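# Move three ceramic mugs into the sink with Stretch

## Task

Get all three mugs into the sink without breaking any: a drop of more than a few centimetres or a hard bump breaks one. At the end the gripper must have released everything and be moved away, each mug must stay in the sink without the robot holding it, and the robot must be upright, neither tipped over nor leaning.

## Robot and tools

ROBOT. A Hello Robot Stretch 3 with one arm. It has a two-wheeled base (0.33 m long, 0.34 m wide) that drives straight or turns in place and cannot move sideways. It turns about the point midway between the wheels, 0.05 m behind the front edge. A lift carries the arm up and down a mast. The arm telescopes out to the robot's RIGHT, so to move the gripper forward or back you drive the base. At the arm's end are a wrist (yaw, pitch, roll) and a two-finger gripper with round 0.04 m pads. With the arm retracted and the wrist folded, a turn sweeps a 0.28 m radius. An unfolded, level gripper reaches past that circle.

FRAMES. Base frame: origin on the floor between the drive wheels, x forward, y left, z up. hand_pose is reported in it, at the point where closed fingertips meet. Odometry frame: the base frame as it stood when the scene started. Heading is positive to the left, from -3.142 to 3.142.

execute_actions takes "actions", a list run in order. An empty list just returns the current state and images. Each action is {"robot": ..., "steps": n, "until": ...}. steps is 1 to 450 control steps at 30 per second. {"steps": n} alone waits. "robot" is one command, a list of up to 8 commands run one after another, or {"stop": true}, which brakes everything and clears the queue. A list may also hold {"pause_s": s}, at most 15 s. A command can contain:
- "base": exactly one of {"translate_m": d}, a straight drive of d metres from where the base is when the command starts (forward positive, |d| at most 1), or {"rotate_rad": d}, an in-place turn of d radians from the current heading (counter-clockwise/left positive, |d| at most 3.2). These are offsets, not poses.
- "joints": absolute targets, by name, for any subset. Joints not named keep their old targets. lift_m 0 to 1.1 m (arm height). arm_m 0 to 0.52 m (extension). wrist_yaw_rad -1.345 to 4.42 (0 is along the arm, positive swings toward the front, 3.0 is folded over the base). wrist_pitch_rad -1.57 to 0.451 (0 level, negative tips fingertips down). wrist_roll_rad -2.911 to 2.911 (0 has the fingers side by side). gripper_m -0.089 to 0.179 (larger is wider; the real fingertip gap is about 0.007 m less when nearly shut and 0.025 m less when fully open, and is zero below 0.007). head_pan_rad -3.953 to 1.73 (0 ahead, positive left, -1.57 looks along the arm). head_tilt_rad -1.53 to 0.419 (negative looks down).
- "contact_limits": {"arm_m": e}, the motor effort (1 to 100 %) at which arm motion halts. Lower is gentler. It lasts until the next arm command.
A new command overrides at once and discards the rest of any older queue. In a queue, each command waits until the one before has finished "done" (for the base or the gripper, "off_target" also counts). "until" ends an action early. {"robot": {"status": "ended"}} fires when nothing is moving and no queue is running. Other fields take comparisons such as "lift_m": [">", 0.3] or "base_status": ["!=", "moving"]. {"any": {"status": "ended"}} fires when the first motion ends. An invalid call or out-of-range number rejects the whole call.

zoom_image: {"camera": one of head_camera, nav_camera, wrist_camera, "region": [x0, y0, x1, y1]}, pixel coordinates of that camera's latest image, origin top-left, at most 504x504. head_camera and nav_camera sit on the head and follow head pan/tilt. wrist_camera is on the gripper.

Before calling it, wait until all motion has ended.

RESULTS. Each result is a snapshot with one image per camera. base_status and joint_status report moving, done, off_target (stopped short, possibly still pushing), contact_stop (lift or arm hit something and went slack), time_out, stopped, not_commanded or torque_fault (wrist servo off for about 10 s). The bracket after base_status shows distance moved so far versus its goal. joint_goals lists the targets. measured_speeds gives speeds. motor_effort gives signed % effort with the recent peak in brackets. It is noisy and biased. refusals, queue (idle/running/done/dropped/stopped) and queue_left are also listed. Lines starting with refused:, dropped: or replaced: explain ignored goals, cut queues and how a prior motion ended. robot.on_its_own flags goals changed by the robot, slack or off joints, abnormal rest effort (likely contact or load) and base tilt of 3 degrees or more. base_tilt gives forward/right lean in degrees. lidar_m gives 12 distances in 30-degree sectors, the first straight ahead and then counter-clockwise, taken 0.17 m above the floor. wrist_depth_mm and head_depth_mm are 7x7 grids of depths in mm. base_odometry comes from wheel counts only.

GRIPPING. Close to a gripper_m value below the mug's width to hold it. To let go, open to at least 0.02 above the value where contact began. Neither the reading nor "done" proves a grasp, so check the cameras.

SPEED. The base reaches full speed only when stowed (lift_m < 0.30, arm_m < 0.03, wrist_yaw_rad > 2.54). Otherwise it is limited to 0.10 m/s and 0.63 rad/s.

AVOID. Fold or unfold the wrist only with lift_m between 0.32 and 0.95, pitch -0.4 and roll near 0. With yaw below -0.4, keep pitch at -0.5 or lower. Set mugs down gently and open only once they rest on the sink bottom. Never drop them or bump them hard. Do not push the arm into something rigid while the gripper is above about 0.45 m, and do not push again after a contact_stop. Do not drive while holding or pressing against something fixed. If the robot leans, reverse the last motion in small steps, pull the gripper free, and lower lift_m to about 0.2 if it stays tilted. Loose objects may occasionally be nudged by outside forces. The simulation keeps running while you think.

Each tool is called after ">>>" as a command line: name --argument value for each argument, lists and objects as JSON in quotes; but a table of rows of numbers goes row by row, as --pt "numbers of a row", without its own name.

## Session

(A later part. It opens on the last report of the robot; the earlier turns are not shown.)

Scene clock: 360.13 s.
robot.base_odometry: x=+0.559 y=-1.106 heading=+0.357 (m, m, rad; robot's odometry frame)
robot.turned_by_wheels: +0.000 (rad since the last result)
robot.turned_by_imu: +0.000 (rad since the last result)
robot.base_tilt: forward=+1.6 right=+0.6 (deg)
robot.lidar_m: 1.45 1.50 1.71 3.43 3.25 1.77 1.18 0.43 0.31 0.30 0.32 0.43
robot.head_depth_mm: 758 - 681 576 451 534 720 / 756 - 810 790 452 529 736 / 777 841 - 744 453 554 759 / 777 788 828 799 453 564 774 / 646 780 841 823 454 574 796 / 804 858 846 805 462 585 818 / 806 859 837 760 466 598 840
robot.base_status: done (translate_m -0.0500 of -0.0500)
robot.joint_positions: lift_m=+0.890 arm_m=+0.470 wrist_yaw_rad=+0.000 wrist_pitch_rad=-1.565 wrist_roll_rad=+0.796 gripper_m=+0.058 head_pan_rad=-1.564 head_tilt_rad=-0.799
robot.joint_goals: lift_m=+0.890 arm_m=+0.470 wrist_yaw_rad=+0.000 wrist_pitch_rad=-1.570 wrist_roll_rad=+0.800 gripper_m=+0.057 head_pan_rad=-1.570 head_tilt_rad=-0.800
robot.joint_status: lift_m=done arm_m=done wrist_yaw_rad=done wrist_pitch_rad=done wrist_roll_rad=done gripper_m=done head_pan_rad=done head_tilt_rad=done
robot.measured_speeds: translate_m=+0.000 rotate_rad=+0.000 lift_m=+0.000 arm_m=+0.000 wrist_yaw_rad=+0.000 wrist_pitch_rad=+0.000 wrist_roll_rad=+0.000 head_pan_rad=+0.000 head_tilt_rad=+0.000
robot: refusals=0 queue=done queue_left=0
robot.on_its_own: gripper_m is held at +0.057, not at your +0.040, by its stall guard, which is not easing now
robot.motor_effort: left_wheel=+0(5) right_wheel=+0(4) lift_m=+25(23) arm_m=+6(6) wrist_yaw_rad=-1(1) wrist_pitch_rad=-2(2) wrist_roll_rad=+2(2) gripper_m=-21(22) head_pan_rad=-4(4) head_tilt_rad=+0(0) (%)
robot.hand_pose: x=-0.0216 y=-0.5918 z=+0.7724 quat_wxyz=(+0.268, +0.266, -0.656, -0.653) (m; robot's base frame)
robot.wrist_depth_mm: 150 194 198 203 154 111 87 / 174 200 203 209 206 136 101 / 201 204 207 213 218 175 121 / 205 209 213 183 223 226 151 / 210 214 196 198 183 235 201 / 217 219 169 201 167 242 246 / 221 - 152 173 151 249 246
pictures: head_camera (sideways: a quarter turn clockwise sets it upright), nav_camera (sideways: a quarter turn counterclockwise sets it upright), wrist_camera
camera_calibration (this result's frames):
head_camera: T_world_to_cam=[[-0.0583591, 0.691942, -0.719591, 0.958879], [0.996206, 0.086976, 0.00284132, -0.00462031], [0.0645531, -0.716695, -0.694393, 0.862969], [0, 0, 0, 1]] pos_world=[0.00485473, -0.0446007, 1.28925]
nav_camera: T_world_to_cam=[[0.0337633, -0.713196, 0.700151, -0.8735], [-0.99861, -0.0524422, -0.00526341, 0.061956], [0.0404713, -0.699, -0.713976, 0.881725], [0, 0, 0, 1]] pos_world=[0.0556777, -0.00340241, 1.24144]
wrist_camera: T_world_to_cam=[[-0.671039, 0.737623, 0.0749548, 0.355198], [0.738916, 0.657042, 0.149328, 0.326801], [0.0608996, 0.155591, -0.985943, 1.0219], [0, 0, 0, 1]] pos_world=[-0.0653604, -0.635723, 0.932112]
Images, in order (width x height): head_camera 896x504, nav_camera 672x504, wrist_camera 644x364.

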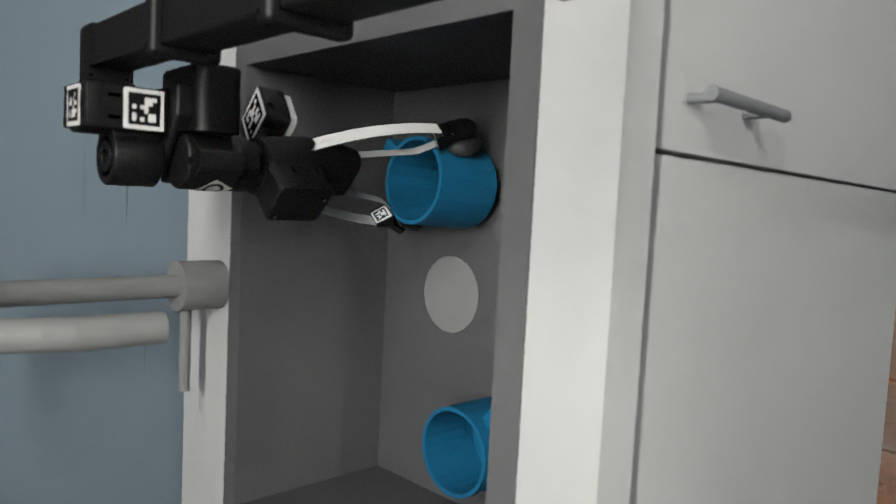

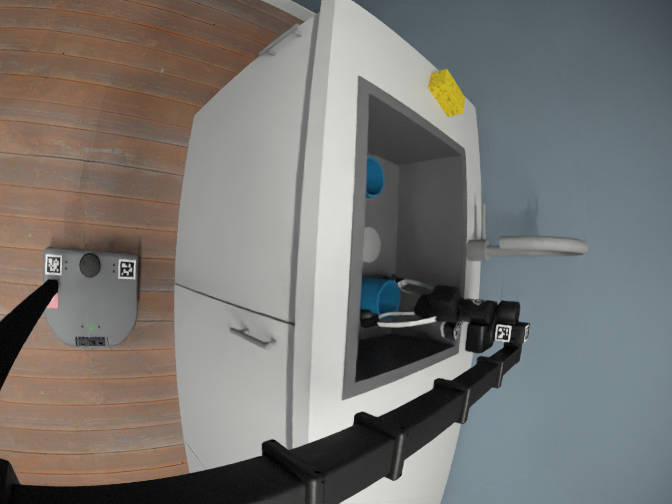

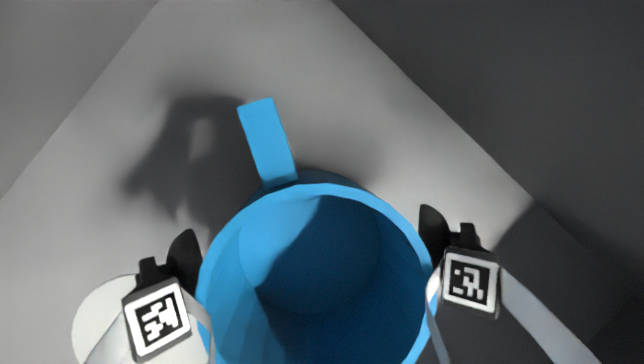

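>>> execute_actions --actions '[{"robot":[{"joints":{"lift_m":0.882}},{"joints":{"gripper_m":0.125}},{"joints":{"lift_m":1.06}},{"joints":{"arm_m":0.0,"head_pan_rad":0,"head_tilt_rad":-0.5}},{"base":{"rotate_rad":1.81},"joints":{"wrist_yaw_rad":3.0,"wrist_roll_rad":0,"lift_m":0.75}},{"base":{"translate_m":1.0},"joints":{"lift_m":0.29,"gripper_m":0.17}},{"base":{"translate_m":1.0}}],"steps":450},{"steps":450,"until":{"robot":{"status":"ended"}}}]'

Scene clock: 392.00 s.
robot.base_odometry: x=-0.563 y=+0.549 heading=+2.167 (m, m, rad; robot's odometry frame)
robot.turned_by_wheels: +1.810 (rad since the last result)
robot.turned_by_imu: +1.815 (rad since the last result)
robot.base_tilt: forward=+1.4 right=+0.7 (deg)
robot.lidar_m: 1.50 2.15 1.86 1.85 1.97 2.24 2.24 2.24 1.74 1.61 1.73 1.75
robot.head_depth_mm: 1565 1688 1761 1315 2051 1656 1371 / 1611 1733 1803 1391 2078 1645 1374 / 1661 1785 1864 1382 1927 1647 1360 / 1704 1852 1953 1453 2063 1608 1364 / 1755 1898 2051 2249 2054 1644 1355 / 1796 1956 2138 2353 2025 1636 1364 / 1858 2007 2221 2414 2060 1630 1362
robot.base_status: done (translate_m +1.0000 of +1.0000)
robot.joint_positions: lift_m=+0.290 arm_m=+0.000 wrist_yaw_rad=+2.998 wrist_pitch_rad=-1.566 wrist_roll_rad=+0.002 gripper_m=+0.170 head_pan_rad=-0.007 head_tilt_rad=-0.506
robot.joint_goals: lift_m=+0.290 arm_m=+0.000 wrist_yaw_rad=+3.000 wrist_pitch_rad=-1.570 wrist_roll_rad=+0.000 gripper_m=+0.170 head_pan_rad=+0.000 head_tilt_rad=-0.500
robot.joint_status: lift_m=done arm_m=done wrist_yaw_rad=done wrist_pitch_rad=done wrist_roll_rad=done gripper_m=done head_pan_rad=done head_tilt_rad=done
robot.measured_speeds: translate_m=+0.000 rotate_rad=+0.000 lift_m=+0.000 arm_m=+0.000 wrist_yaw_rad=+0.000 wrist_pitch_rad=+0.000 wrist_roll_rad=+0.000 head_pan_rad=+0.000 head_tilt_rad=+0.000
robot: refusals=0 queue=done queue_left=0
robot.motor_effort: left_wheel=-7(14) right_wheel=+4(10) lift_m=+23(27) arm_m=-5(8) wrist_yaw_rad=+2(2) wrist_pitch_rad=-2(2) wrist_roll_rad=-1(5) gripper_m=+0(92) head_pan_rad=+4(56) head_tilt_rad=+4(35) (%)
robot.hand_pose: x=-0.0244 y=-0.1679 z=+0.1725 quat_wxyz=(+0.534, +0.536, +0.461, +0.464) (m; robot's base frame)
robot.wrist_depth_mm: - - - - 317 321 327 / - - - - 322 328 335 / - - - - 330 338 344 / - - - - 341 344 356 / - - - 348 347 353 362 / - 337 340 350 357 363 377 / - 343 350 358 367 374 383
pictures: head_camera (sideways: a quarter turn clockwise sets it upright), nav_camera (sideways: a quarter turn counterclockwise sets it upright), wrist_camera
camera_calibration (this result's frames):
head_camera: T_world_to_cam=[[-0.455178, -0.0508277, -0.888949, 1.18209], [-0.0711393, 0.997254, -0.0205941, 0.0324042], [0.887554, 0.0538652, -0.457543, 0.549819], [0, 0, 0, 1]] pos_world=[0.0523739, -0.00184826, 1.30305]
nav_camera: T_world_to_cam=[[0.480822, 0.0259195, 0.876435, -1.10603], [0.0387506, -0.999215, 0.00829163, 0.0379804], [0.875962, 0.0299756, -0.481448, 0.574133], [0, 0, 0, 1]] pos_world=[0.0274141, 0.0494084, 1.24547]
wrist_camera: T_world_to_cam=[[0.9803, -0.181108, 0.078819, -0.0289807], [-0.191208, -0.970202, 0.148819, -0.155912], [0.0495181, -0.160958, -0.985718, 0.311188], [0, 0, 0, 1]] pos_world=[-0.0168112, -0.106426, 0.332231]
Images, in order (width x height): head_camera 896x504, nav_camera 672x504, wrist_camera 644x364.

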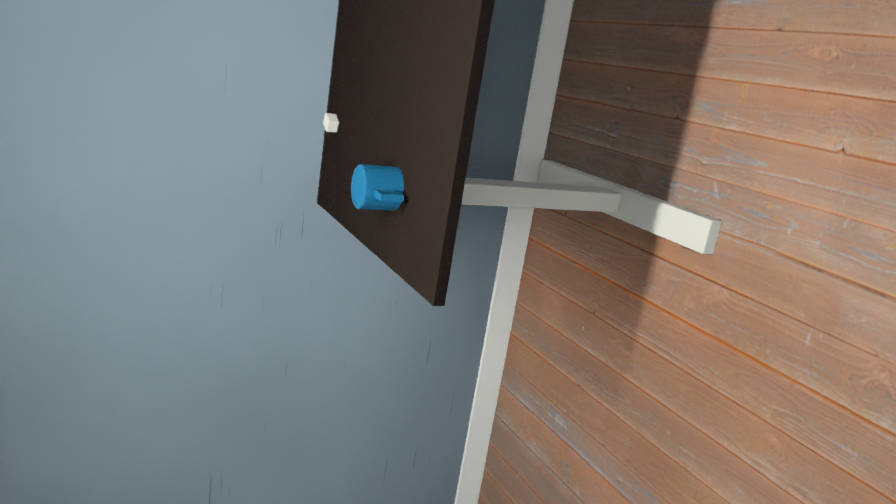

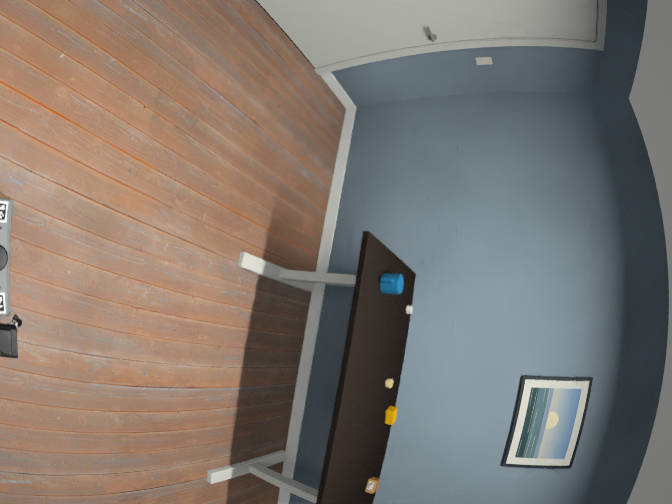

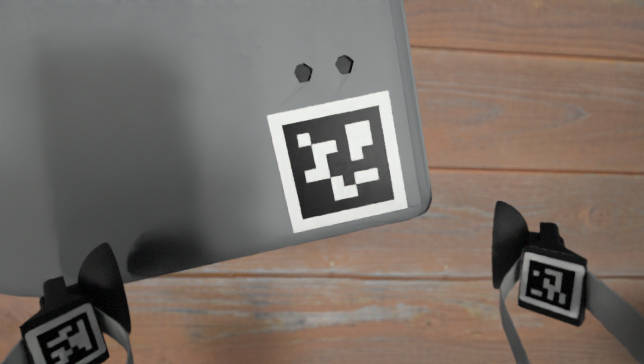

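>>> execute_actions --actions '[{"robot":[{"base":{"translate_m":0.86}},{"base":{"rotate_rad":1.53}},{"joints":{"lift_m":1.0,"head_pan_rad":-1.57,"head_tilt_rad":-0.9}},{"joints":{"arm_m":0.36}}],"steps":450,"until":{"robot":{"status":"ended"}}},{"steps":450,"until":{"robot":{"status":"ended"}}}]'

Scene clock: 422.63 s.
robot.base_odometry: x=-1.046 y=+1.261 heading=-2.587 (m, m, rad; robot's odometry frame)
robot.turned_by_wheels: +1.530 (rad since the last result)
robot.turned_by_imu: +1.528 (rad since the last result)
robot.base_tilt: forward=+1.4 right=+0.7 (deg)
robot.lidar_m: 1.63 1.84 2.27 3.07 2.35 1.95 2.11 1.29 1.09 0.65 1.21 1.64
robot.head_depth_mm: 939 1018 852 734 635 1212 1134 / 958 998 865 719 636 1230 1138 / 1008 996 869 691 638 1243 1138 / 1035 1152 848 739 641 1267 1140 / 1048 1211 1415 740 654 1277 1145 / 1075 1252 1487 1651 1410 1280 1146 / 1107 1287 1550 1680 1458 1277 1141
robot.base_status: done (rotate_rad +1.5297 of +1.5300)
robot.joint_positions: lift_m=+1.000 arm_m=+0.360 wrist_yaw_rad=+2.998 wrist_pitch_rad=-1.566 wrist_roll_rad=+0.002 gripper_m=+0.170 head_pan_rad=-1.563 head_tilt_rad=-0.889
robot.joint_goals: lift_m=+1.000 arm_m=+0.360 wrist_yaw_rad=+3.000 wrist_pitch_rad=-1.570 wrist_roll_rad=+0.000 gripper_m=+0.170 head_pan_rad=-1.570 head_tilt_rad=-0.900
robot.joint_status: lift_m=done arm_m=done wrist_yaw_rad=done wrist_pitch_rad=done wrist_roll_rad=done gripper_m=done head_pan_rad=done head_tilt_rad=done
robot.measured_speeds: translate_m=+0.000 rotate_rad=+0.000 lift_m=+0.000 arm_m=+0.000 wrist_yaw_rad=+0.000 wrist_pitch_rad=+0.000 wrist_roll_rad=+0.000 head_pan_rad=+0.000 head_tilt_rad=+0.000
robot: refusals=0 queue=done queue_left=0
robot.motor_effort: left_wheel=-7(17) right_wheel=+4(10) lift_m=+28(29) arm_m=+6(8) wrist_yaw_rad=+1(2) wrist_pitch_rad=-1(2) wrist_roll_rad=-1(2) gripper_m=+0(0) head_pan_rad=-5(59) head_tilt_rad=-7(41) (%)
robot.hand_pose: x=-0.0244 y=-0.5272 z=+0.8822 quat_wxyz=(+0.534, +0.536, +0.461, +0.463) (m; robot's base frame)
robot.wrist_depth_mm: 280 287 291 298 303 - - / 288 292 298 307 312 - - / 293 299 306 312 318 - - / 301 306 312 279 328 - - / 309 313 319 246 337 - - / 313 322 330 254 344 - - / - 330 339 346 352 - 949
pictures: head_camera (sideways: a quarter turn clockwise sets it upright), nav_camera (sideways: a quarter turn counterclockwise sets it upright), wrist_camera
camera_calibration (this result's frames):
head_camera: T_world_to_cam=[[-0.0597182, 0.753524, -0.654703, 0.87433], [0.996098, 0.0876788, 0.0100548, -0.0140101], [0.0649801, -0.651548, -0.75582, 0.942853], [0, 0, 0, 1]] pos_world=[0.0049021, -0.0432863, 1.28519]
nav_camera: T_world_to_cam=[[0.0351359, -0.772984, 0.633451, -0.786596], [-0.998547, -0.0530701, -0.00937327, 0.0673054], [0.0408627, -0.632201, -0.773726, 0.959424], [0, 0, 0, 1]] pos_world=[0.0556407, 0.00209491, 1.24123]
wrist_camera: T_world_to_cam=[[0.980348, -0.18084, 0.0788364, -0.14986], [-0.190968, -0.970181, 0.149262, -0.610518], [0.049493, -0.161384, -0.98565, 0.952711], [0, 0, 0, 1]] pos_world=[-0.0168266, -0.465662, 1.04198]
Images, in order (width x height): head_camera 896x504, nav_camera 672x504, wrist_camera 644x364.

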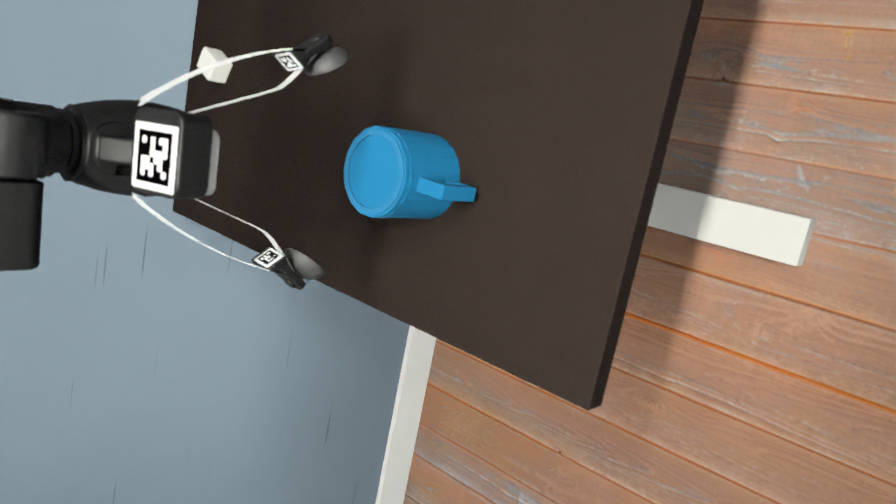

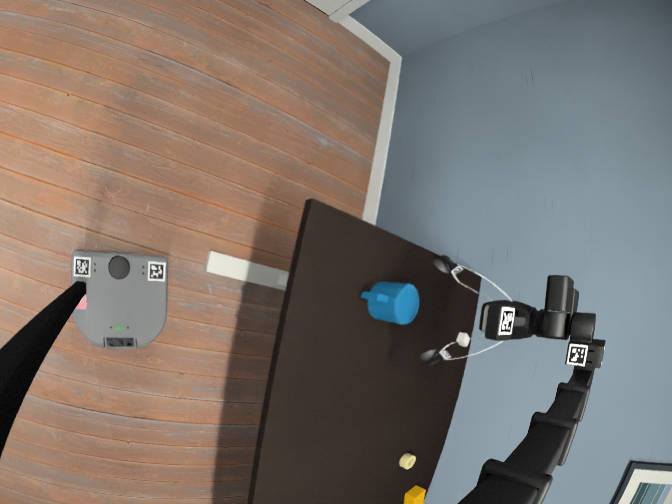

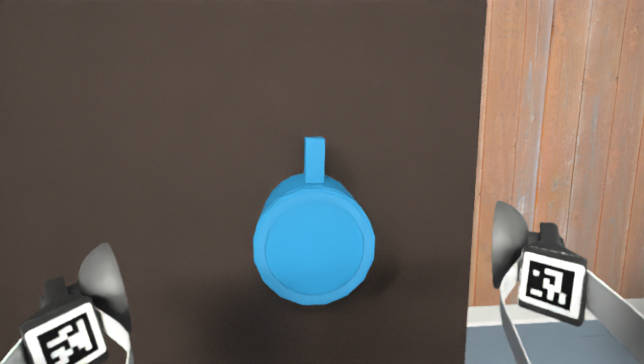

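>>> execute_actions --actions '[{"robot":[{"joints":{"arm_m":0.385}},{"joints":{"lift_m":0.885}},{"joints":{"gripper_m":0.045}},{"joints":{"lift_m":0.93}}],"steps":450,"until":{"robot":{"status":"ended"}}}]'

>>> execute_actions --actions '[{"robot":[{"joints":{"arm_m":0.0,"lift_m":1.1,"wrist_yaw_rad":0}},{"base":{"rotate_rad":1.653}},{"base":{"translate_m":1.0}},{"base":{"translate_m":1.0}},{"base":{"translate_m":0.85}},{"base":{"rotate_rad":1.223},"joints":{"head_pan_rad":-1.35,"head_tilt_rad":-0.8}}],"steps":450},{"steps":450,"until":{"robot":{"status":"ended"}}},{"steps":450,"until":{"robot":{"status":"ended"}}}]'

Scene clock: 436.33 s.
robot.base_odometry: x=-1.046 y=+1.261 heading=-2.587 (m, m, rad; robot's odometry frame)
robot.turned_by_wheels: +0.000 (rad since the last result)
robot.turned_by_imu: +0.001 (rad since the last result)
robot.base_tilt: forward=+1.5 right=+0.7 (deg)
robot.lidar_m: 1.63 1.84 2.27 3.06 2.34 1.94 2.11 1.29 1.09 0.65 1.21 1.64
robot.head_depth_mm: 971 1021 865 731 634 1212 1144 / 1000 1036 865 732 635 1233 1133 / - - 662 705 639 1235 1141 / 1004 1147 870 736 639 1261 1146 / 1045 1210 1412 739 651 1290 1140 / 1079 1251 1477 1672 1401 1283 1141 / 1113 1293 1542 1682 1460 1286 1150
robot.base_status: done (rotate_rad +1.5298 of +1.5300)
robot.joint_positions: lift_m=+0.930 arm_m=+0.385 wrist_yaw_rad=+2.998 wrist_pitch_rad=-1.565 wrist_roll_rad=+0.002 gripper_m=+0.050 head_pan_rad=-1.563 head_tilt_rad=-0.889
robot.joint_goals: lift_m=+0.930 arm_m=+0.385 wrist_yaw_rad=+3.000 wrist_pitch_rad=-1.570 wrist_roll_rad=+0.000 gripper_m=+0.048 head_pan_rad=-1.570 head_tilt_rad=-0.900
robot.joint_status: lift_m=done arm_m=done wrist_yaw_rad=done wrist_pitch_rad=done wrist_roll_rad=done gripper_m=done head_pan_rad=done head_tilt_rad=done
robot.measured_speeds: translate_m=+0.000 rotate_rad=+0.000 lift_m=+0.000 arm_m=+0.000 wrist_yaw_rad=+0.000 wrist_pitch_rad=+0.000 wrist_roll_rad=+0.000 head_pan_rad=+0.000 head_tilt_rad=+0.000
robot: refusals=0 queue=done queue_left=0
robot.motor_effort: left_wheel=-7(7) right_wheel=+4(4) lift_m=+30(30) arm_m=+6(9) wrist_yaw_rad=+1(1) wrist_pitch_rad=-2(2) wrist_roll_rad=-2(2) gripper_m=-23(100) head_pan_rad=-5(5) head_tilt_rad=-7(7) (%)
robot.hand_pose: x=-0.0244 y=-0.5521 z=+0.8121 quat_wxyz=(+0.534, +0.536, +0.461, +0.464) (m; robot's base frame)
robot.wrist_depth_mm: 219 223 228 232 236 240 972 / 224 228 231 235 244 247 991 / 230 234 238 241 249 252 - / 234 239 243 124 255 261 - / 239 244 124 125 128 - - / 246 249 125 128 131 - - / 251 - 129 131 134 281 964
pictures: head_camera (sideways: a quarter turn clockwise sets it upright), nav_camera (sideways: a quarter turn counterclockwise sets it upright), wrist_camera
camera_calibration (this result's frames):
head_camera: T_world_to_cam=[[-0.0597183, 0.753524, -0.654703, 0.87433], [0.996098, 0.087679, 0.0100548, -0.01401], [0.0649802, -0.651548, -0.75582, 0.942853], [0, 0, 0, 1]] pos_world=[0.0049021, -0.0432863, 1.28519]
nav_camera: T_world_to_cam=[[0.035136, -0.772984, 0.633451, -0.786596], [-0.998547, -0.0530702, -0.00937327, 0.0673054], [0.0408628, -0.632202, -0.773726, 0.959424], [0, 0, 0, 1]] pos_world=[0.0556407, 0.00209491, 1.24123]
wrist_camera: T_world_to_cam=[[0.98034, -0.180892, 0.0788114, -0.148858], [-0.190983, -0.970276, 0.148624, -0.623689], [0.049584, -0.160754, -0.985748, 0.880026], [0, 0, 0, 1]] pos_world=[-0.0168177, -0.49061, 0.971911]
Images, in order (width x height): head_camera 896x504, nav_camera 672x504, wrist_camera 644x364.

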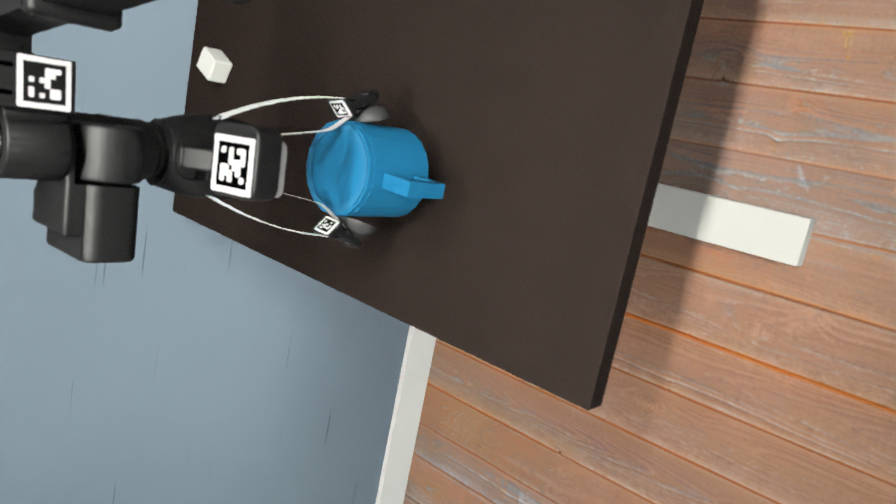

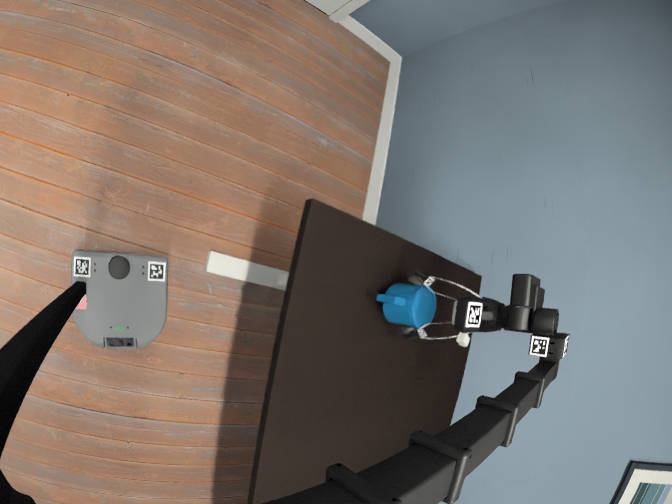

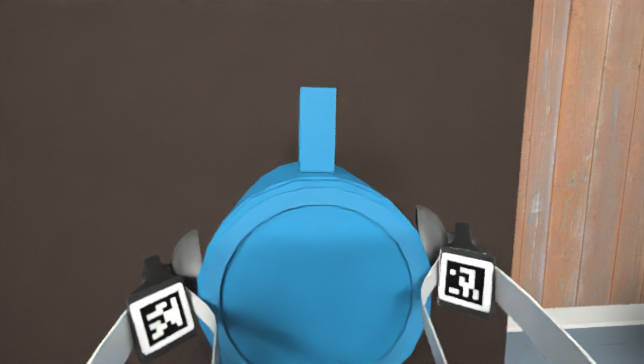

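Scene clock: 480.37 s.
robot.base_odometry: x=+0.649 y=-1.030 heading=+0.289 (m, m, rad; robot's odometry frame)
robot.turned_by_wheels: +2.875 (rad since the last result)
robot.turned_by_imu: +2.881 (rad since the last result)
robot.base_tilt: forward=+1.6 right=+0.6 (deg)
robot.lidar_m: 1.36 1.39 1.63 3.40 3.49 1.92 1.80 0.52 0.36 0.34 0.34 0.44
robot.head_depth_mm: 792 838 809 - - - - / 763 778 842 814 470 - - / 819 806 863 817 472 635 - / 835 845 882 725 484 642 809 / 855 850 870 530 491 683 963 / 868 852 697 533 552 718 1123 / 890 756 660 533 575 762 1119
robot.base_status: done (rotate_rad +1.2227 of +1.2230)
robot.joint_positions: lift_m=+1.099 arm_m=+0.000 wrist_yaw_rad=+0.002 wrist_pitch_rad=-1.565 wrist_roll_rad=+0.001 gripper_m=+0.053 head_pan_rad=-1.357 head_tilt_rad=-0.804
robot.joint_goals: lift_m=+1.100 arm_m=+0.000 wrist_yaw_rad=+0.000 wrist_pitch_rad=-1.570 wrist_roll_rad=+0.000 gripper_m=+0.052 head_pan_rad=-1.350 head_tilt_rad=-0.800
robot.joint_status: lift_m=done arm_m=done wrist_yaw_rad=done wrist_pitch_rad=done wrist_roll_rad=done gripper_m=done head_pan_rad=done head_tilt_rad=done
robot.measured_speeds: translate_m=+0.000 rotate_rad=+0.000 lift_m=+0.000 arm_m=+0.000 wrist_yaw_rad=+0.000 wrist_pitch_rad=+0.000 wrist_roll_rad=+0.000 head_pan_rad=+0.000 head_tilt_rad=+0.000
robot: refusals=0 queue=done queue_left=0
robot.on_its_own: gripper_m is held at +0.052, not at your +0.045, by its stall guard, which is not easing now
robot.motor_effort: left_wheel=-7(13) right_wheel=+5(8) lift_m=+30(32) arm_m=-5(8) wrist_yaw_rad=-1(1) wrist_pitch_rad=-2(2) wrist_roll_rad=+0(2) gripper_m=-22(23) head_pan_rad=+4(30) head_tilt_rad=+2(17) (%)
robot.hand_pose: x=-0.0217 y=-0.1227 z=+0.9811 quat_wxyz=(+0.502, +0.499, -0.501, -0.499) (m; robot's base frame)
robot.wrist_depth_mm: 406 442 487 550 645 750 932 / 673 756 - - - - - / - - - - - - - / - - - 122 - - - / - - 124 126 128 - - / - - 125 128 130 - - / - - 129 132 134 - -
pictures: head_camera (sideways: a quarter turn clockwise sets it upright), nav_camera (sideways: a quarter turn counterclockwise sets it upright), wrist_camera
camera_calibration (this result's frames):
head_camera: T_world_to_cam=[[-0.200338, 0.668087, -0.716606, 0.955855], [0.95691, 0.290367, 0.00318838, -0.00483241], [0.210209, -0.685089, -0.697471, 0.866085], [0, 0, 0, 1]] pos_world=[0.0140599, -0.0438467, 1.28906]
nav_camera: T_world_to_cam=[[0.180632, -0.693872, 0.697075, -0.870388], [-0.96638, -0.25706, -0.00546181, 0.0620177], [0.18298, -0.672653, -0.716977, 0.884759], [0, 0, 0, 1]] pos_world=[0.0552596, 0.00714034, 1.24142]
wrist_camera: T_world_to_cam=[[-0.996262, 0.035366, 0.078815, -0.103478], [0.0468149, 0.987801, 0.148516, 0.0138156], [-0.0726011, 0.151651, -0.985764, 1.15116], [0, 0, 0, 1]] pos_world=[-0.0201627, -0.184562, 1.14087]
Images, in order (width x height): head_camera 896x504, nav_camera 672x504, wrist_camera 644x364.

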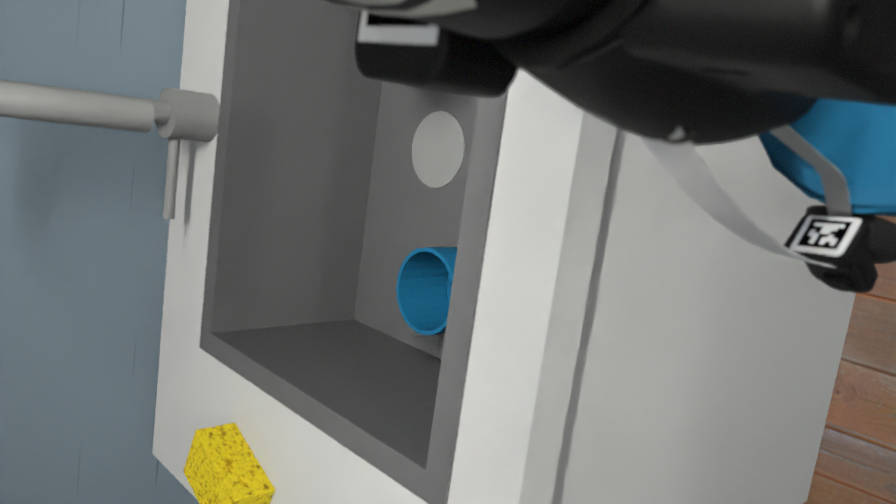

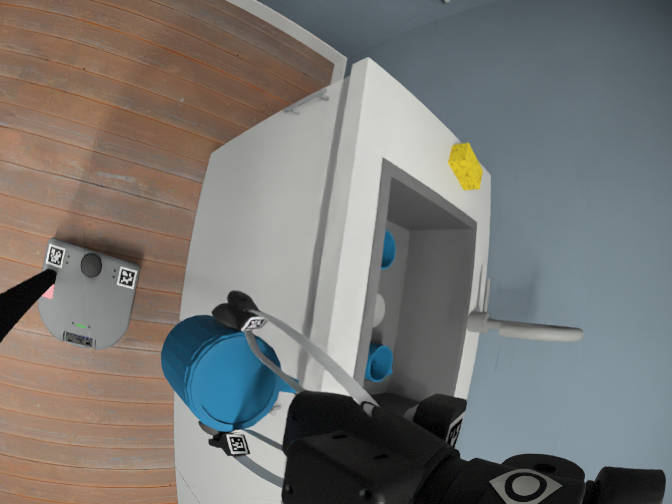

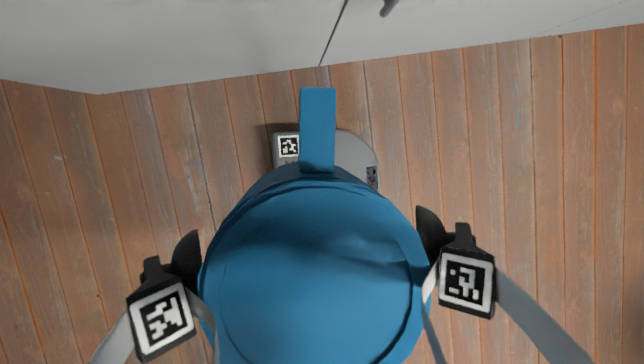

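>>> execute_actions --actions '[{"robot":[{"base":{"translate_m":0.09},"joints":{"wrist_roll_rad":0.8,"arm_m":0.40,"head_pan_rad":-1.57}}],"steps":450,"until":{"robot":{"status":"ended"}}}]'

Scene clock: 493.43 s.
robot.base_odometry: x=+0.735 y=-1.005 heading=+0.289 (m, m, rad; robot's odometry frame)
robot.turned_by_wheels: +0.000 (rad since the last result)
robot.turned_by_imu: +0.001 (rad since the last result)
robot.base_tilt: forward=+1.6 right=+0.7 (deg)
robot.lidar_m: 1.27 1.30 1.58 3.81 3.81 2.01 1.89 0.51 0.35 0.33 0.33 0.43
robot.head_depth_mm: 820 838 857 763 470 617 849 / - 837 813 759 471 619 852 / - 774 521 814 472 617 853 / 811 814 858 814 472 618 851 / 809 846 854 752 474 620 854 / 811 851 810 741 475 621 857 / 810 853 660 551 476 622 858
robot.base_status: done (translate_m +0.0900 of +0.0900)
robot.joint_positions: lift_m=+1.099 arm_m=+0.400 wrist_yaw_rad=+0.001 wrist_pitch_rad=-1.564 wrist_roll_rad=+0.798 gripper_m=+0.053 head_pan_rad=-1.563 head_tilt_rad=-0.803
robot.joint_goals: lift_m=+1.100 arm_m=+0.400 wrist_yaw_rad=+0.000 wrist_pitch_rad=-1.570 wrist_roll_rad=+0.800 gripper_m=+0.052 head_pan_rad=-1.570 head_tilt_rad=-0.800
robot.joint_status: lift_m=done arm_m=done wrist_yaw_rad=done wrist_pitch_rad=done wrist_roll_rad=done gripper_m=done head_pan_rad=done head_tilt_rad=done
robot.measured_speeds: translate_m=+0.000 rotate_rad=+0.000 lift_m=+0.000 arm_m=+0.000 wrist_yaw_rad=+0.000 wrist_pitch_rad=+0.000 wrist_roll_rad=+0.000 head_pan_rad=+0.000 head_tilt_rad=+0.000
robot: refusals=0 queue=done queue_left=0
robot.on_its_own: gripper_m is held at +0.052, not at your +0.045, by its stall guard, which is not easing now
robot.motor_effort: left_wheel=-8(9) right_wheel=+4(7) lift_m=+29(30) arm_m=+6(2) wrist_yaw_rad=-1(2) wrist_pitch_rad=-2(2) wrist_roll_rad=+1(1) gripper_m=-22(22) head_pan_rad=-5(30) head_tilt_rad=+2(3) (%)
robot.hand_pose: x=-0.0217 y=-0.5219 z=+0.9811 quat_wxyz=(+0.268, +0.266, -0.657, -0.653) (m; robot's base frame)
robot.wrist_depth_mm: 285 382 391 393 410 327 260 / 317 397 402 399 416 380 259 / 375 402 411 417 429 324 238 / 407 413 419 125 420 278 243 / 409 418 124 125 128 244 251 / 357 413 126 129 131 252 256 / 308 - 129 132 134 259 -
pictures: head_camera (sideways: a quarter turn clockwise sets it upright), nav_camera (sideways: a quarter turn counterclockwise sets it upright), wrist_camera
camera_calibration (this result's frames):
head_camera: T_world_to_cam=[[-0.0592537, 0.694864, -0.716696, 0.955112], [0.996096, 0.0882186, 0.00317787, -0.00505777], [0.0654342, -0.71371, -0.697378, 0.866847], [0, 0, 0, 1]] pos_world=[0.00491053, -0.0445491, 1.28906]
nav_camera: T_world_to_cam=[[0.0346841, -0.716068, 0.697168, -0.869619], [-0.998543, -0.0536781, -0.0054558, 0.0622061], [0.0413294, -0.695964, -0.716887, 0.885505], [0, 0, 0, 1]] pos_world=[0.05568, -0.00308771, 1.24142]
wrist_camera: T_world_to_cam=[[-0.670395, 0.73825, 0.0745465, 0.288756], [0.739489, 0.656477, 0.148975, 0.249806], [0.0610431, 0.154999, -0.986027, 1.21658], [0, 0, 0, 1]] pos_world=[-0.0654123, -0.565734, 1.14084]
Images, in order (width x height): head_camera 896x504, nav_camera 672x504, wrist_camera 644x364.

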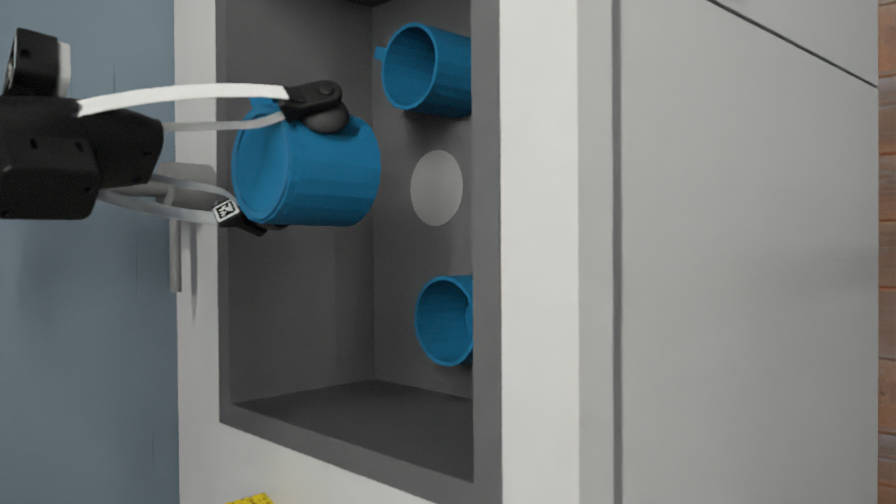

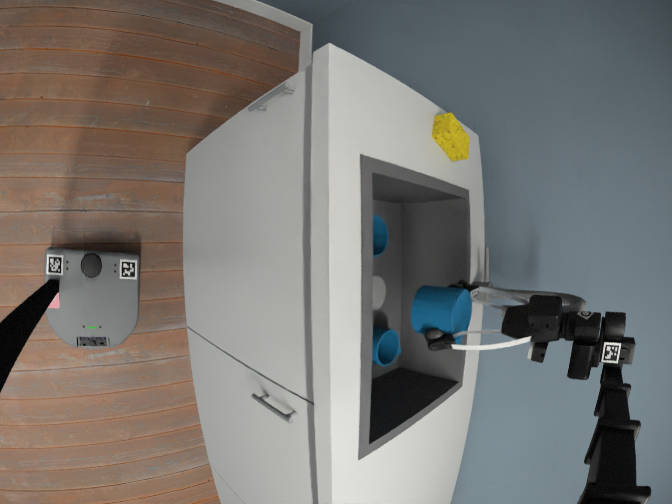

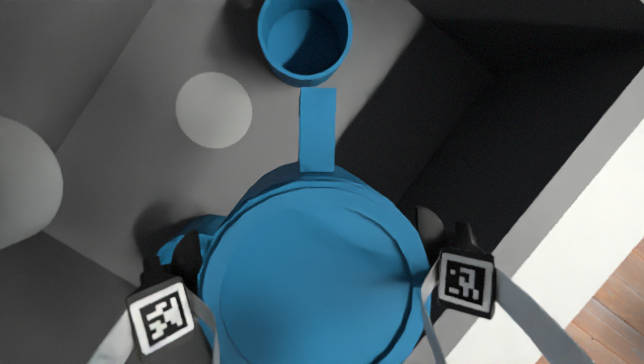

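>>> execute_actions --actions '[{"robot":[{"base":{"translate_m":0.165},"joints":{"arm_m":0.3}},{"joints":{"wrist_yaw_rad":3.0,"wrist_roll_rad":0}},{"joints":{"arm_m":0.52}}],"steps":450,"until":{"robot":{"status":"ended"}}}]'

Scene clock: 516.97 s.
robot.base_odometry: x=+0.893 y=-0.958 heading=+0.289 (m, m, rad; robot's odometry frame)
robot.turned_by_wheels: +0.000 (rad since the last result)
robot.turned_by_imu: +0.001 (rad since the last result)
robot.base_tilt: forward=+1.6 right=+0.6 (deg)
robot.lidar_m: 1.11 1.13 1.46 3.34 3.90 2.18 2.05 0.49 0.33 0.32 0.32 1.18
robot.head_depth_mm: 774 772 842 811 460 588 811 / 813 769 840 796 460 590 814 / 812 651 841 767 461 590 813 / 799 845 807 774 461 591 813 / 801 846 657 536 463 592 816 / 797 848 641 535 464 592 818 / 797 904 659 538 463 578 1156
robot.base_status: done (translate_m +0.1650 of +0.1650)
robot.joint_positions: lift_m=+1.099 arm_m=+0.518 wrist_yaw_rad=+2.998 wrist_pitch_rad=-1.564 wrist_roll_rad=+0.002 gripper_m=+0.053 head_pan_rad=-1.563 head_tilt_rad=-0.803
robot.joint_goals: lift_m=+1.100 arm_m=+0.520 wrist_yaw_rad=+3.000 wrist_pitch_rad=-1.570 wrist_roll_rad=+0.000 gripper_m=+0.052 head_pan_rad=-1.570 head_tilt_rad=-0.800
robot.joint_status: lift_m=done arm_m=done wrist_yaw_rad=done wrist_pitch_rad=done wrist_roll_rad=done gripper_m=done head_pan_rad=done head_tilt_rad=done
robot.measured_speeds: translate_m=+0.000 rotate_rad=+0.000 lift_m=+0.000 arm_m=+0.000 wrist_yaw_rad=+0.000 wrist_pitch_rad=+0.000 wrist_roll_rad=+0.000 head_pan_rad=+0.000 head_tilt_rad=+0.000
robot: refusals=0 queue=done queue_left=0
robot.on_its_own: gripper_m is held at +0.052, not at your +0.045, by its stall guard, which is not easing now
robot.motor_effort: left_wheel=-7(8) right_wheel=+4(8) lift_m=+30(29) arm_m=+6(5) wrist_yaw_rad=+1(5) wrist_pitch_rad=-2(2) wrist_roll_rad=-1(6) gripper_m=-22(22) head_pan_rad=-5(5) head_tilt_rad=+2(2) (%)
robot.hand_pose: x=-0.0244 y=-0.6851 z=+0.9811 quat_wxyz=(+0.534, +0.536, +0.460, +0.464) (m; robot's base frame)
robot.wrist_depth_mm: 379 385 353 399 216 221 202 / 385 396 394 396 222 226 199 / 390 404 408 411 238 232 197 / 381 412 415 125 257 238 244 / 412 418 124 125 128 243 249 / 426 423 126 129 131 251 255 / 340 - 129 132 134 257 265
pictures: head_camera (sideways: a quarter turn clockwise sets it upright), nav_camera (sideways: a quarter turn counterclockwise sets it upright), wrist_camera
camera_calibration (this result's frames):
head_camera: T_world_to_cam=[[-0.0592487, 0.694773, -0.716785, 0.955227], [0.996097, 0.0882129, 0.00316763, -0.00504445], [0.0654304, -0.713799, -0.697287, 0.866729], [0, 0, 0, 1]] pos_world=[0.00491027, -0.0445507, 1.28907]
nav_camera: T_world_to_cam=[[0.0346789, -0.71598, 0.697259, -0.869738], [-0.998544, -0.0536726, -0.00544995, 0.0621985], [0.0413258, -0.696055, -0.716798, 0.885391], [0, 0, 0, 1]] pos_world=[0.05568, -0.00309569, 1.24142]
wrist_camera: T_world_to_cam=[[0.980298, -0.181137, 0.0787738, -0.186405], [-0.191171, -0.970386, 0.147666, -0.777036], [0.0496933, -0.159816, -0.985895, 1.02595], [0, 0, 0, 1]] pos_world=[-0.0167976, -0.623826, 1.14091]
Images, in order (width x height): head_camera 896x504, nav_camera 672x504, wrist_camera 644x364.

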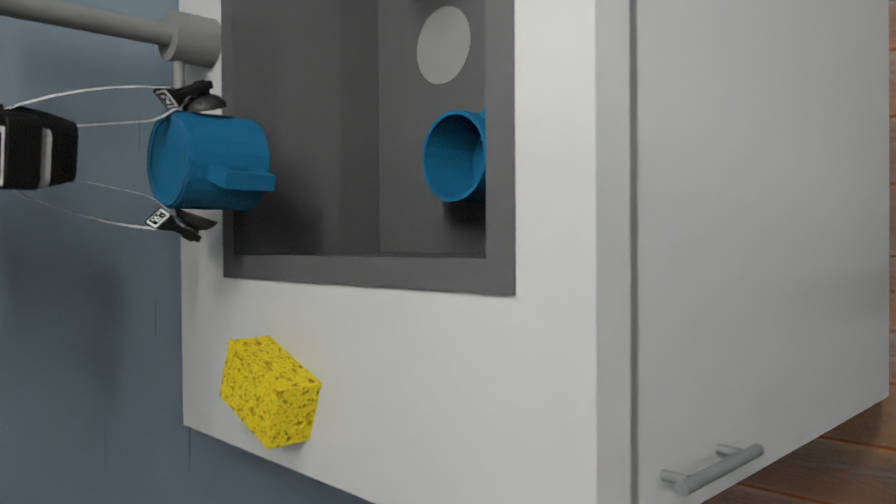

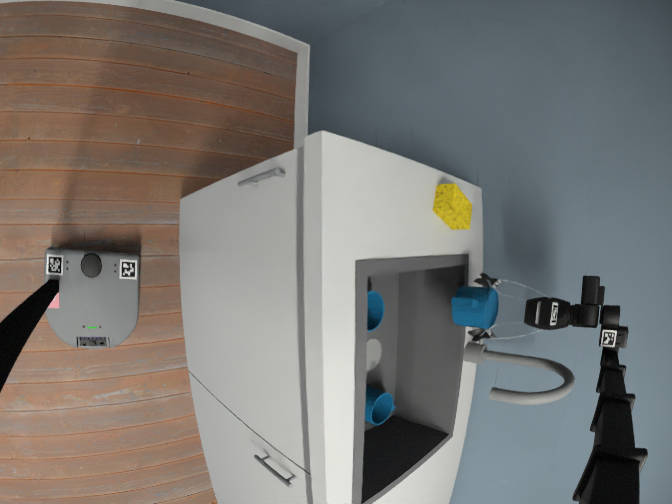

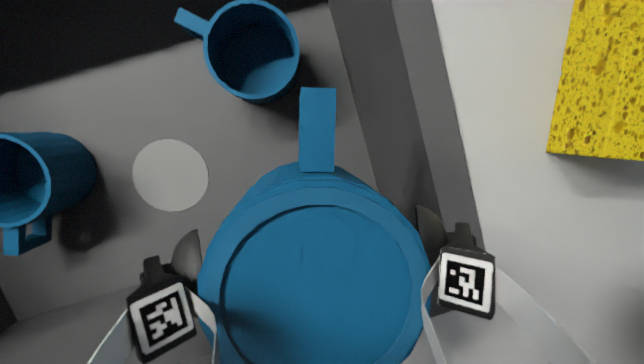

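>>> execute_actions --actions '[{"robot":[{"base":{"translate_m":-0.015},"joints":{"wrist_roll_rad":-0.5}},{"joints":{"lift_m":1.01}}],"steps":450,"until":{"robot":{"status":"ended"}}}]'

Scene clock: 526.90 s.
robot.base_odometry: x=+0.879 y=-0.962 heading=+0.289 (m, m, rad; robot's odometry frame)
robot.turned_by_wheels: +0.000 (rad since the last result)
robot.turned_by_imu: +0.000 (rad since the last result)
robot.base_tilt: forward=+1.6 right=+0.7 (deg)
robot.lidar_m: 1.13 1.15 1.48 3.38 3.90 2.16 2.03 0.49 0.34 0.32 0.32 1.20
robot.head_depth_mm: 774 775 842 811 459 591 816 / 796 774 844 813 461 591 816 / 802 808 713 749 462 593 818 / 801 844 817 793 462 592 817 / 802 848 656 537 463 594 820 / 802 848 640 537 464 595 820 / 798 888 644 537 464 572 1153
robot.base_status: done (translate_m -0.0150 of -0.0150)
robot.joint_positions: lift_m=+1.010 arm_m=+0.518 wrist_yaw_rad=+2.998 wrist_pitch_rad=-1.564 wrist_roll_rad=-0.496 gripper_m=+0.053 head_pan_rad=-1.563 head_tilt_rad=-0.803
robot.joint_goals: lift_m=+1.010 arm_m=+0.520 wrist_yaw_rad=+3.000 wrist_pitch_rad=-1.570 wrist_roll_rad=-0.500 gripper_m=+0.052 head_pan_rad=-1.570 head_tilt_rad=-0.800
robot.joint_status: lift_m=done arm_m=done wrist_yaw_rad=done wrist_pitch_rad=done wrist_roll_rad=done gripper_m=done head_pan_rad=done head_tilt_rad=done
robot.measured_speeds: translate_m=+0.000 rotate_rad=+0.000 lift_m=+0.000 arm_m=+0.000 wrist_yaw_rad=+0.000 wrist_pitch_rad=+0.000 wrist_roll_rad=+0.000 head_pan_rad=+0.000 head_tilt_rad=+0.000
robot: refusals=0 queue=done queue_left=0
robot.on_its_own: gripper_m is held at +0.052, not at your +0.045, by its stall guard, which is not easing now
robot.motor_effort: left_wheel=-6(12) right_wheel=+4(7) lift_m=+25(29) arm_m=+6(6) wrist_yaw_rad=+2(1) wrist_pitch_rad=-2(2) wrist_roll_rad=-2(2) gripper_m=-22(22) head_pan_rad=-5(4) head_tilt_rad=+2(2) (%)
robot.hand_pose: x=-0.0244 y=-0.6850 z=+0.8923 quat_wxyz=(+0.404, +0.405, +0.578, +0.582) (m; robot's base frame)
robot.wrist_depth_mm: 265 302 310 310 312 228 155 / 305 310 317 316 329 215 149 / 312 318 324 328 334 204 143 / 320 326 330 125 309 195 145 / 292 325 124 125 128 181 149 / 221 237 125 128 130 161 153 / 178 - 128 132 134 177 159
pictures: head_camera (sideways: a quarter turn clockwise sets it upright), nav_camera (sideways: a quarter turn counterclockwise sets it upright), wrist_camera
camera_calibration (this result's frames):
head_camera: T_world_to_cam=[[-0.0592487, 0.694773, -0.716785, 0.955227], [0.996097, 0.0882129, 0.00316762, -0.00504443], [0.0654304, -0.713799, -0.697287, 0.866729], [0, 0, 0, 1]] pos_world=[0.00491027, -0.0445507, 1.28907]
nav_camera: T_world_to_cam=[[0.0346789, -0.715979, 0.697259, -0.869738], [-0.998544, -0.0536726, -0.00544995, 0.0621985], [0.0413258, -0.696055, -0.716798, 0.88539], [0, 0, 0, 1]] pos_world=[0.05568, -0.0030957, 1.24142]
wrist_camera: T_world_to_cam=[[0.947276, 0.309905, 0.081408, 0.153871], [0.295927, -0.943583, 0.14859, -0.734439], [0.122864, -0.116665, -0.985542, 0.969522], [0, 0, 0, 1]] pos_world=[-0.0475374, -0.62758, 1.05211]
Images, in order (width x height): head_camera 896x504, nav_camera 672x504, wrist_camera 644x364.

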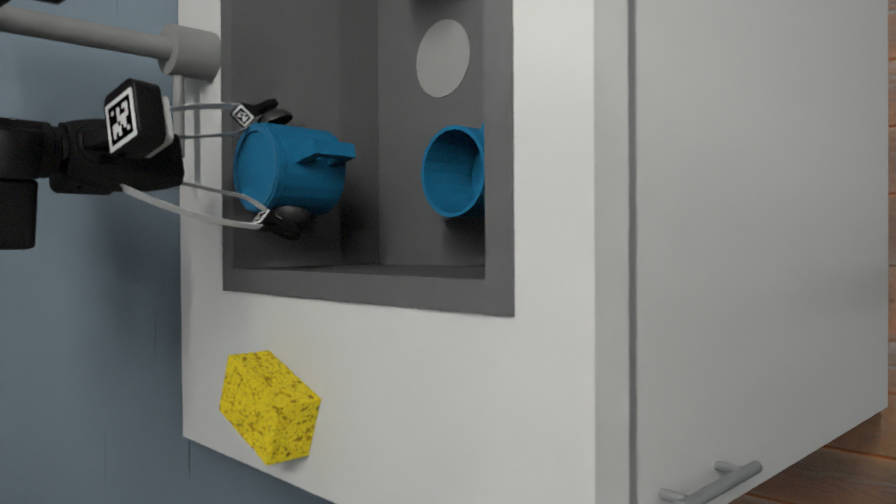

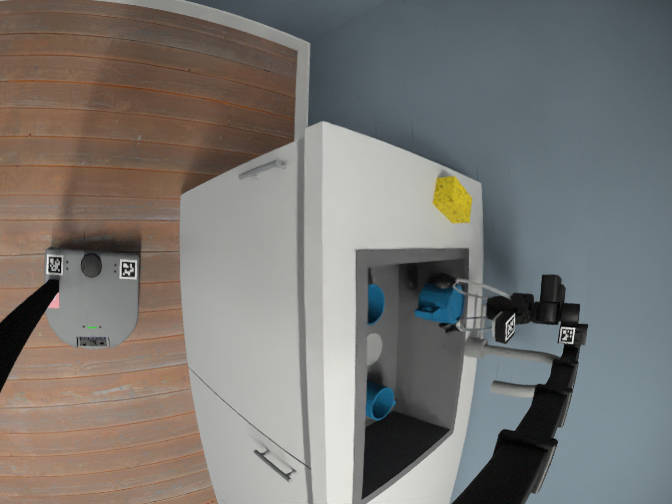

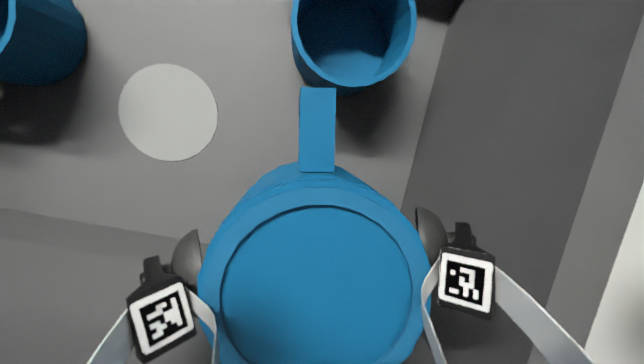

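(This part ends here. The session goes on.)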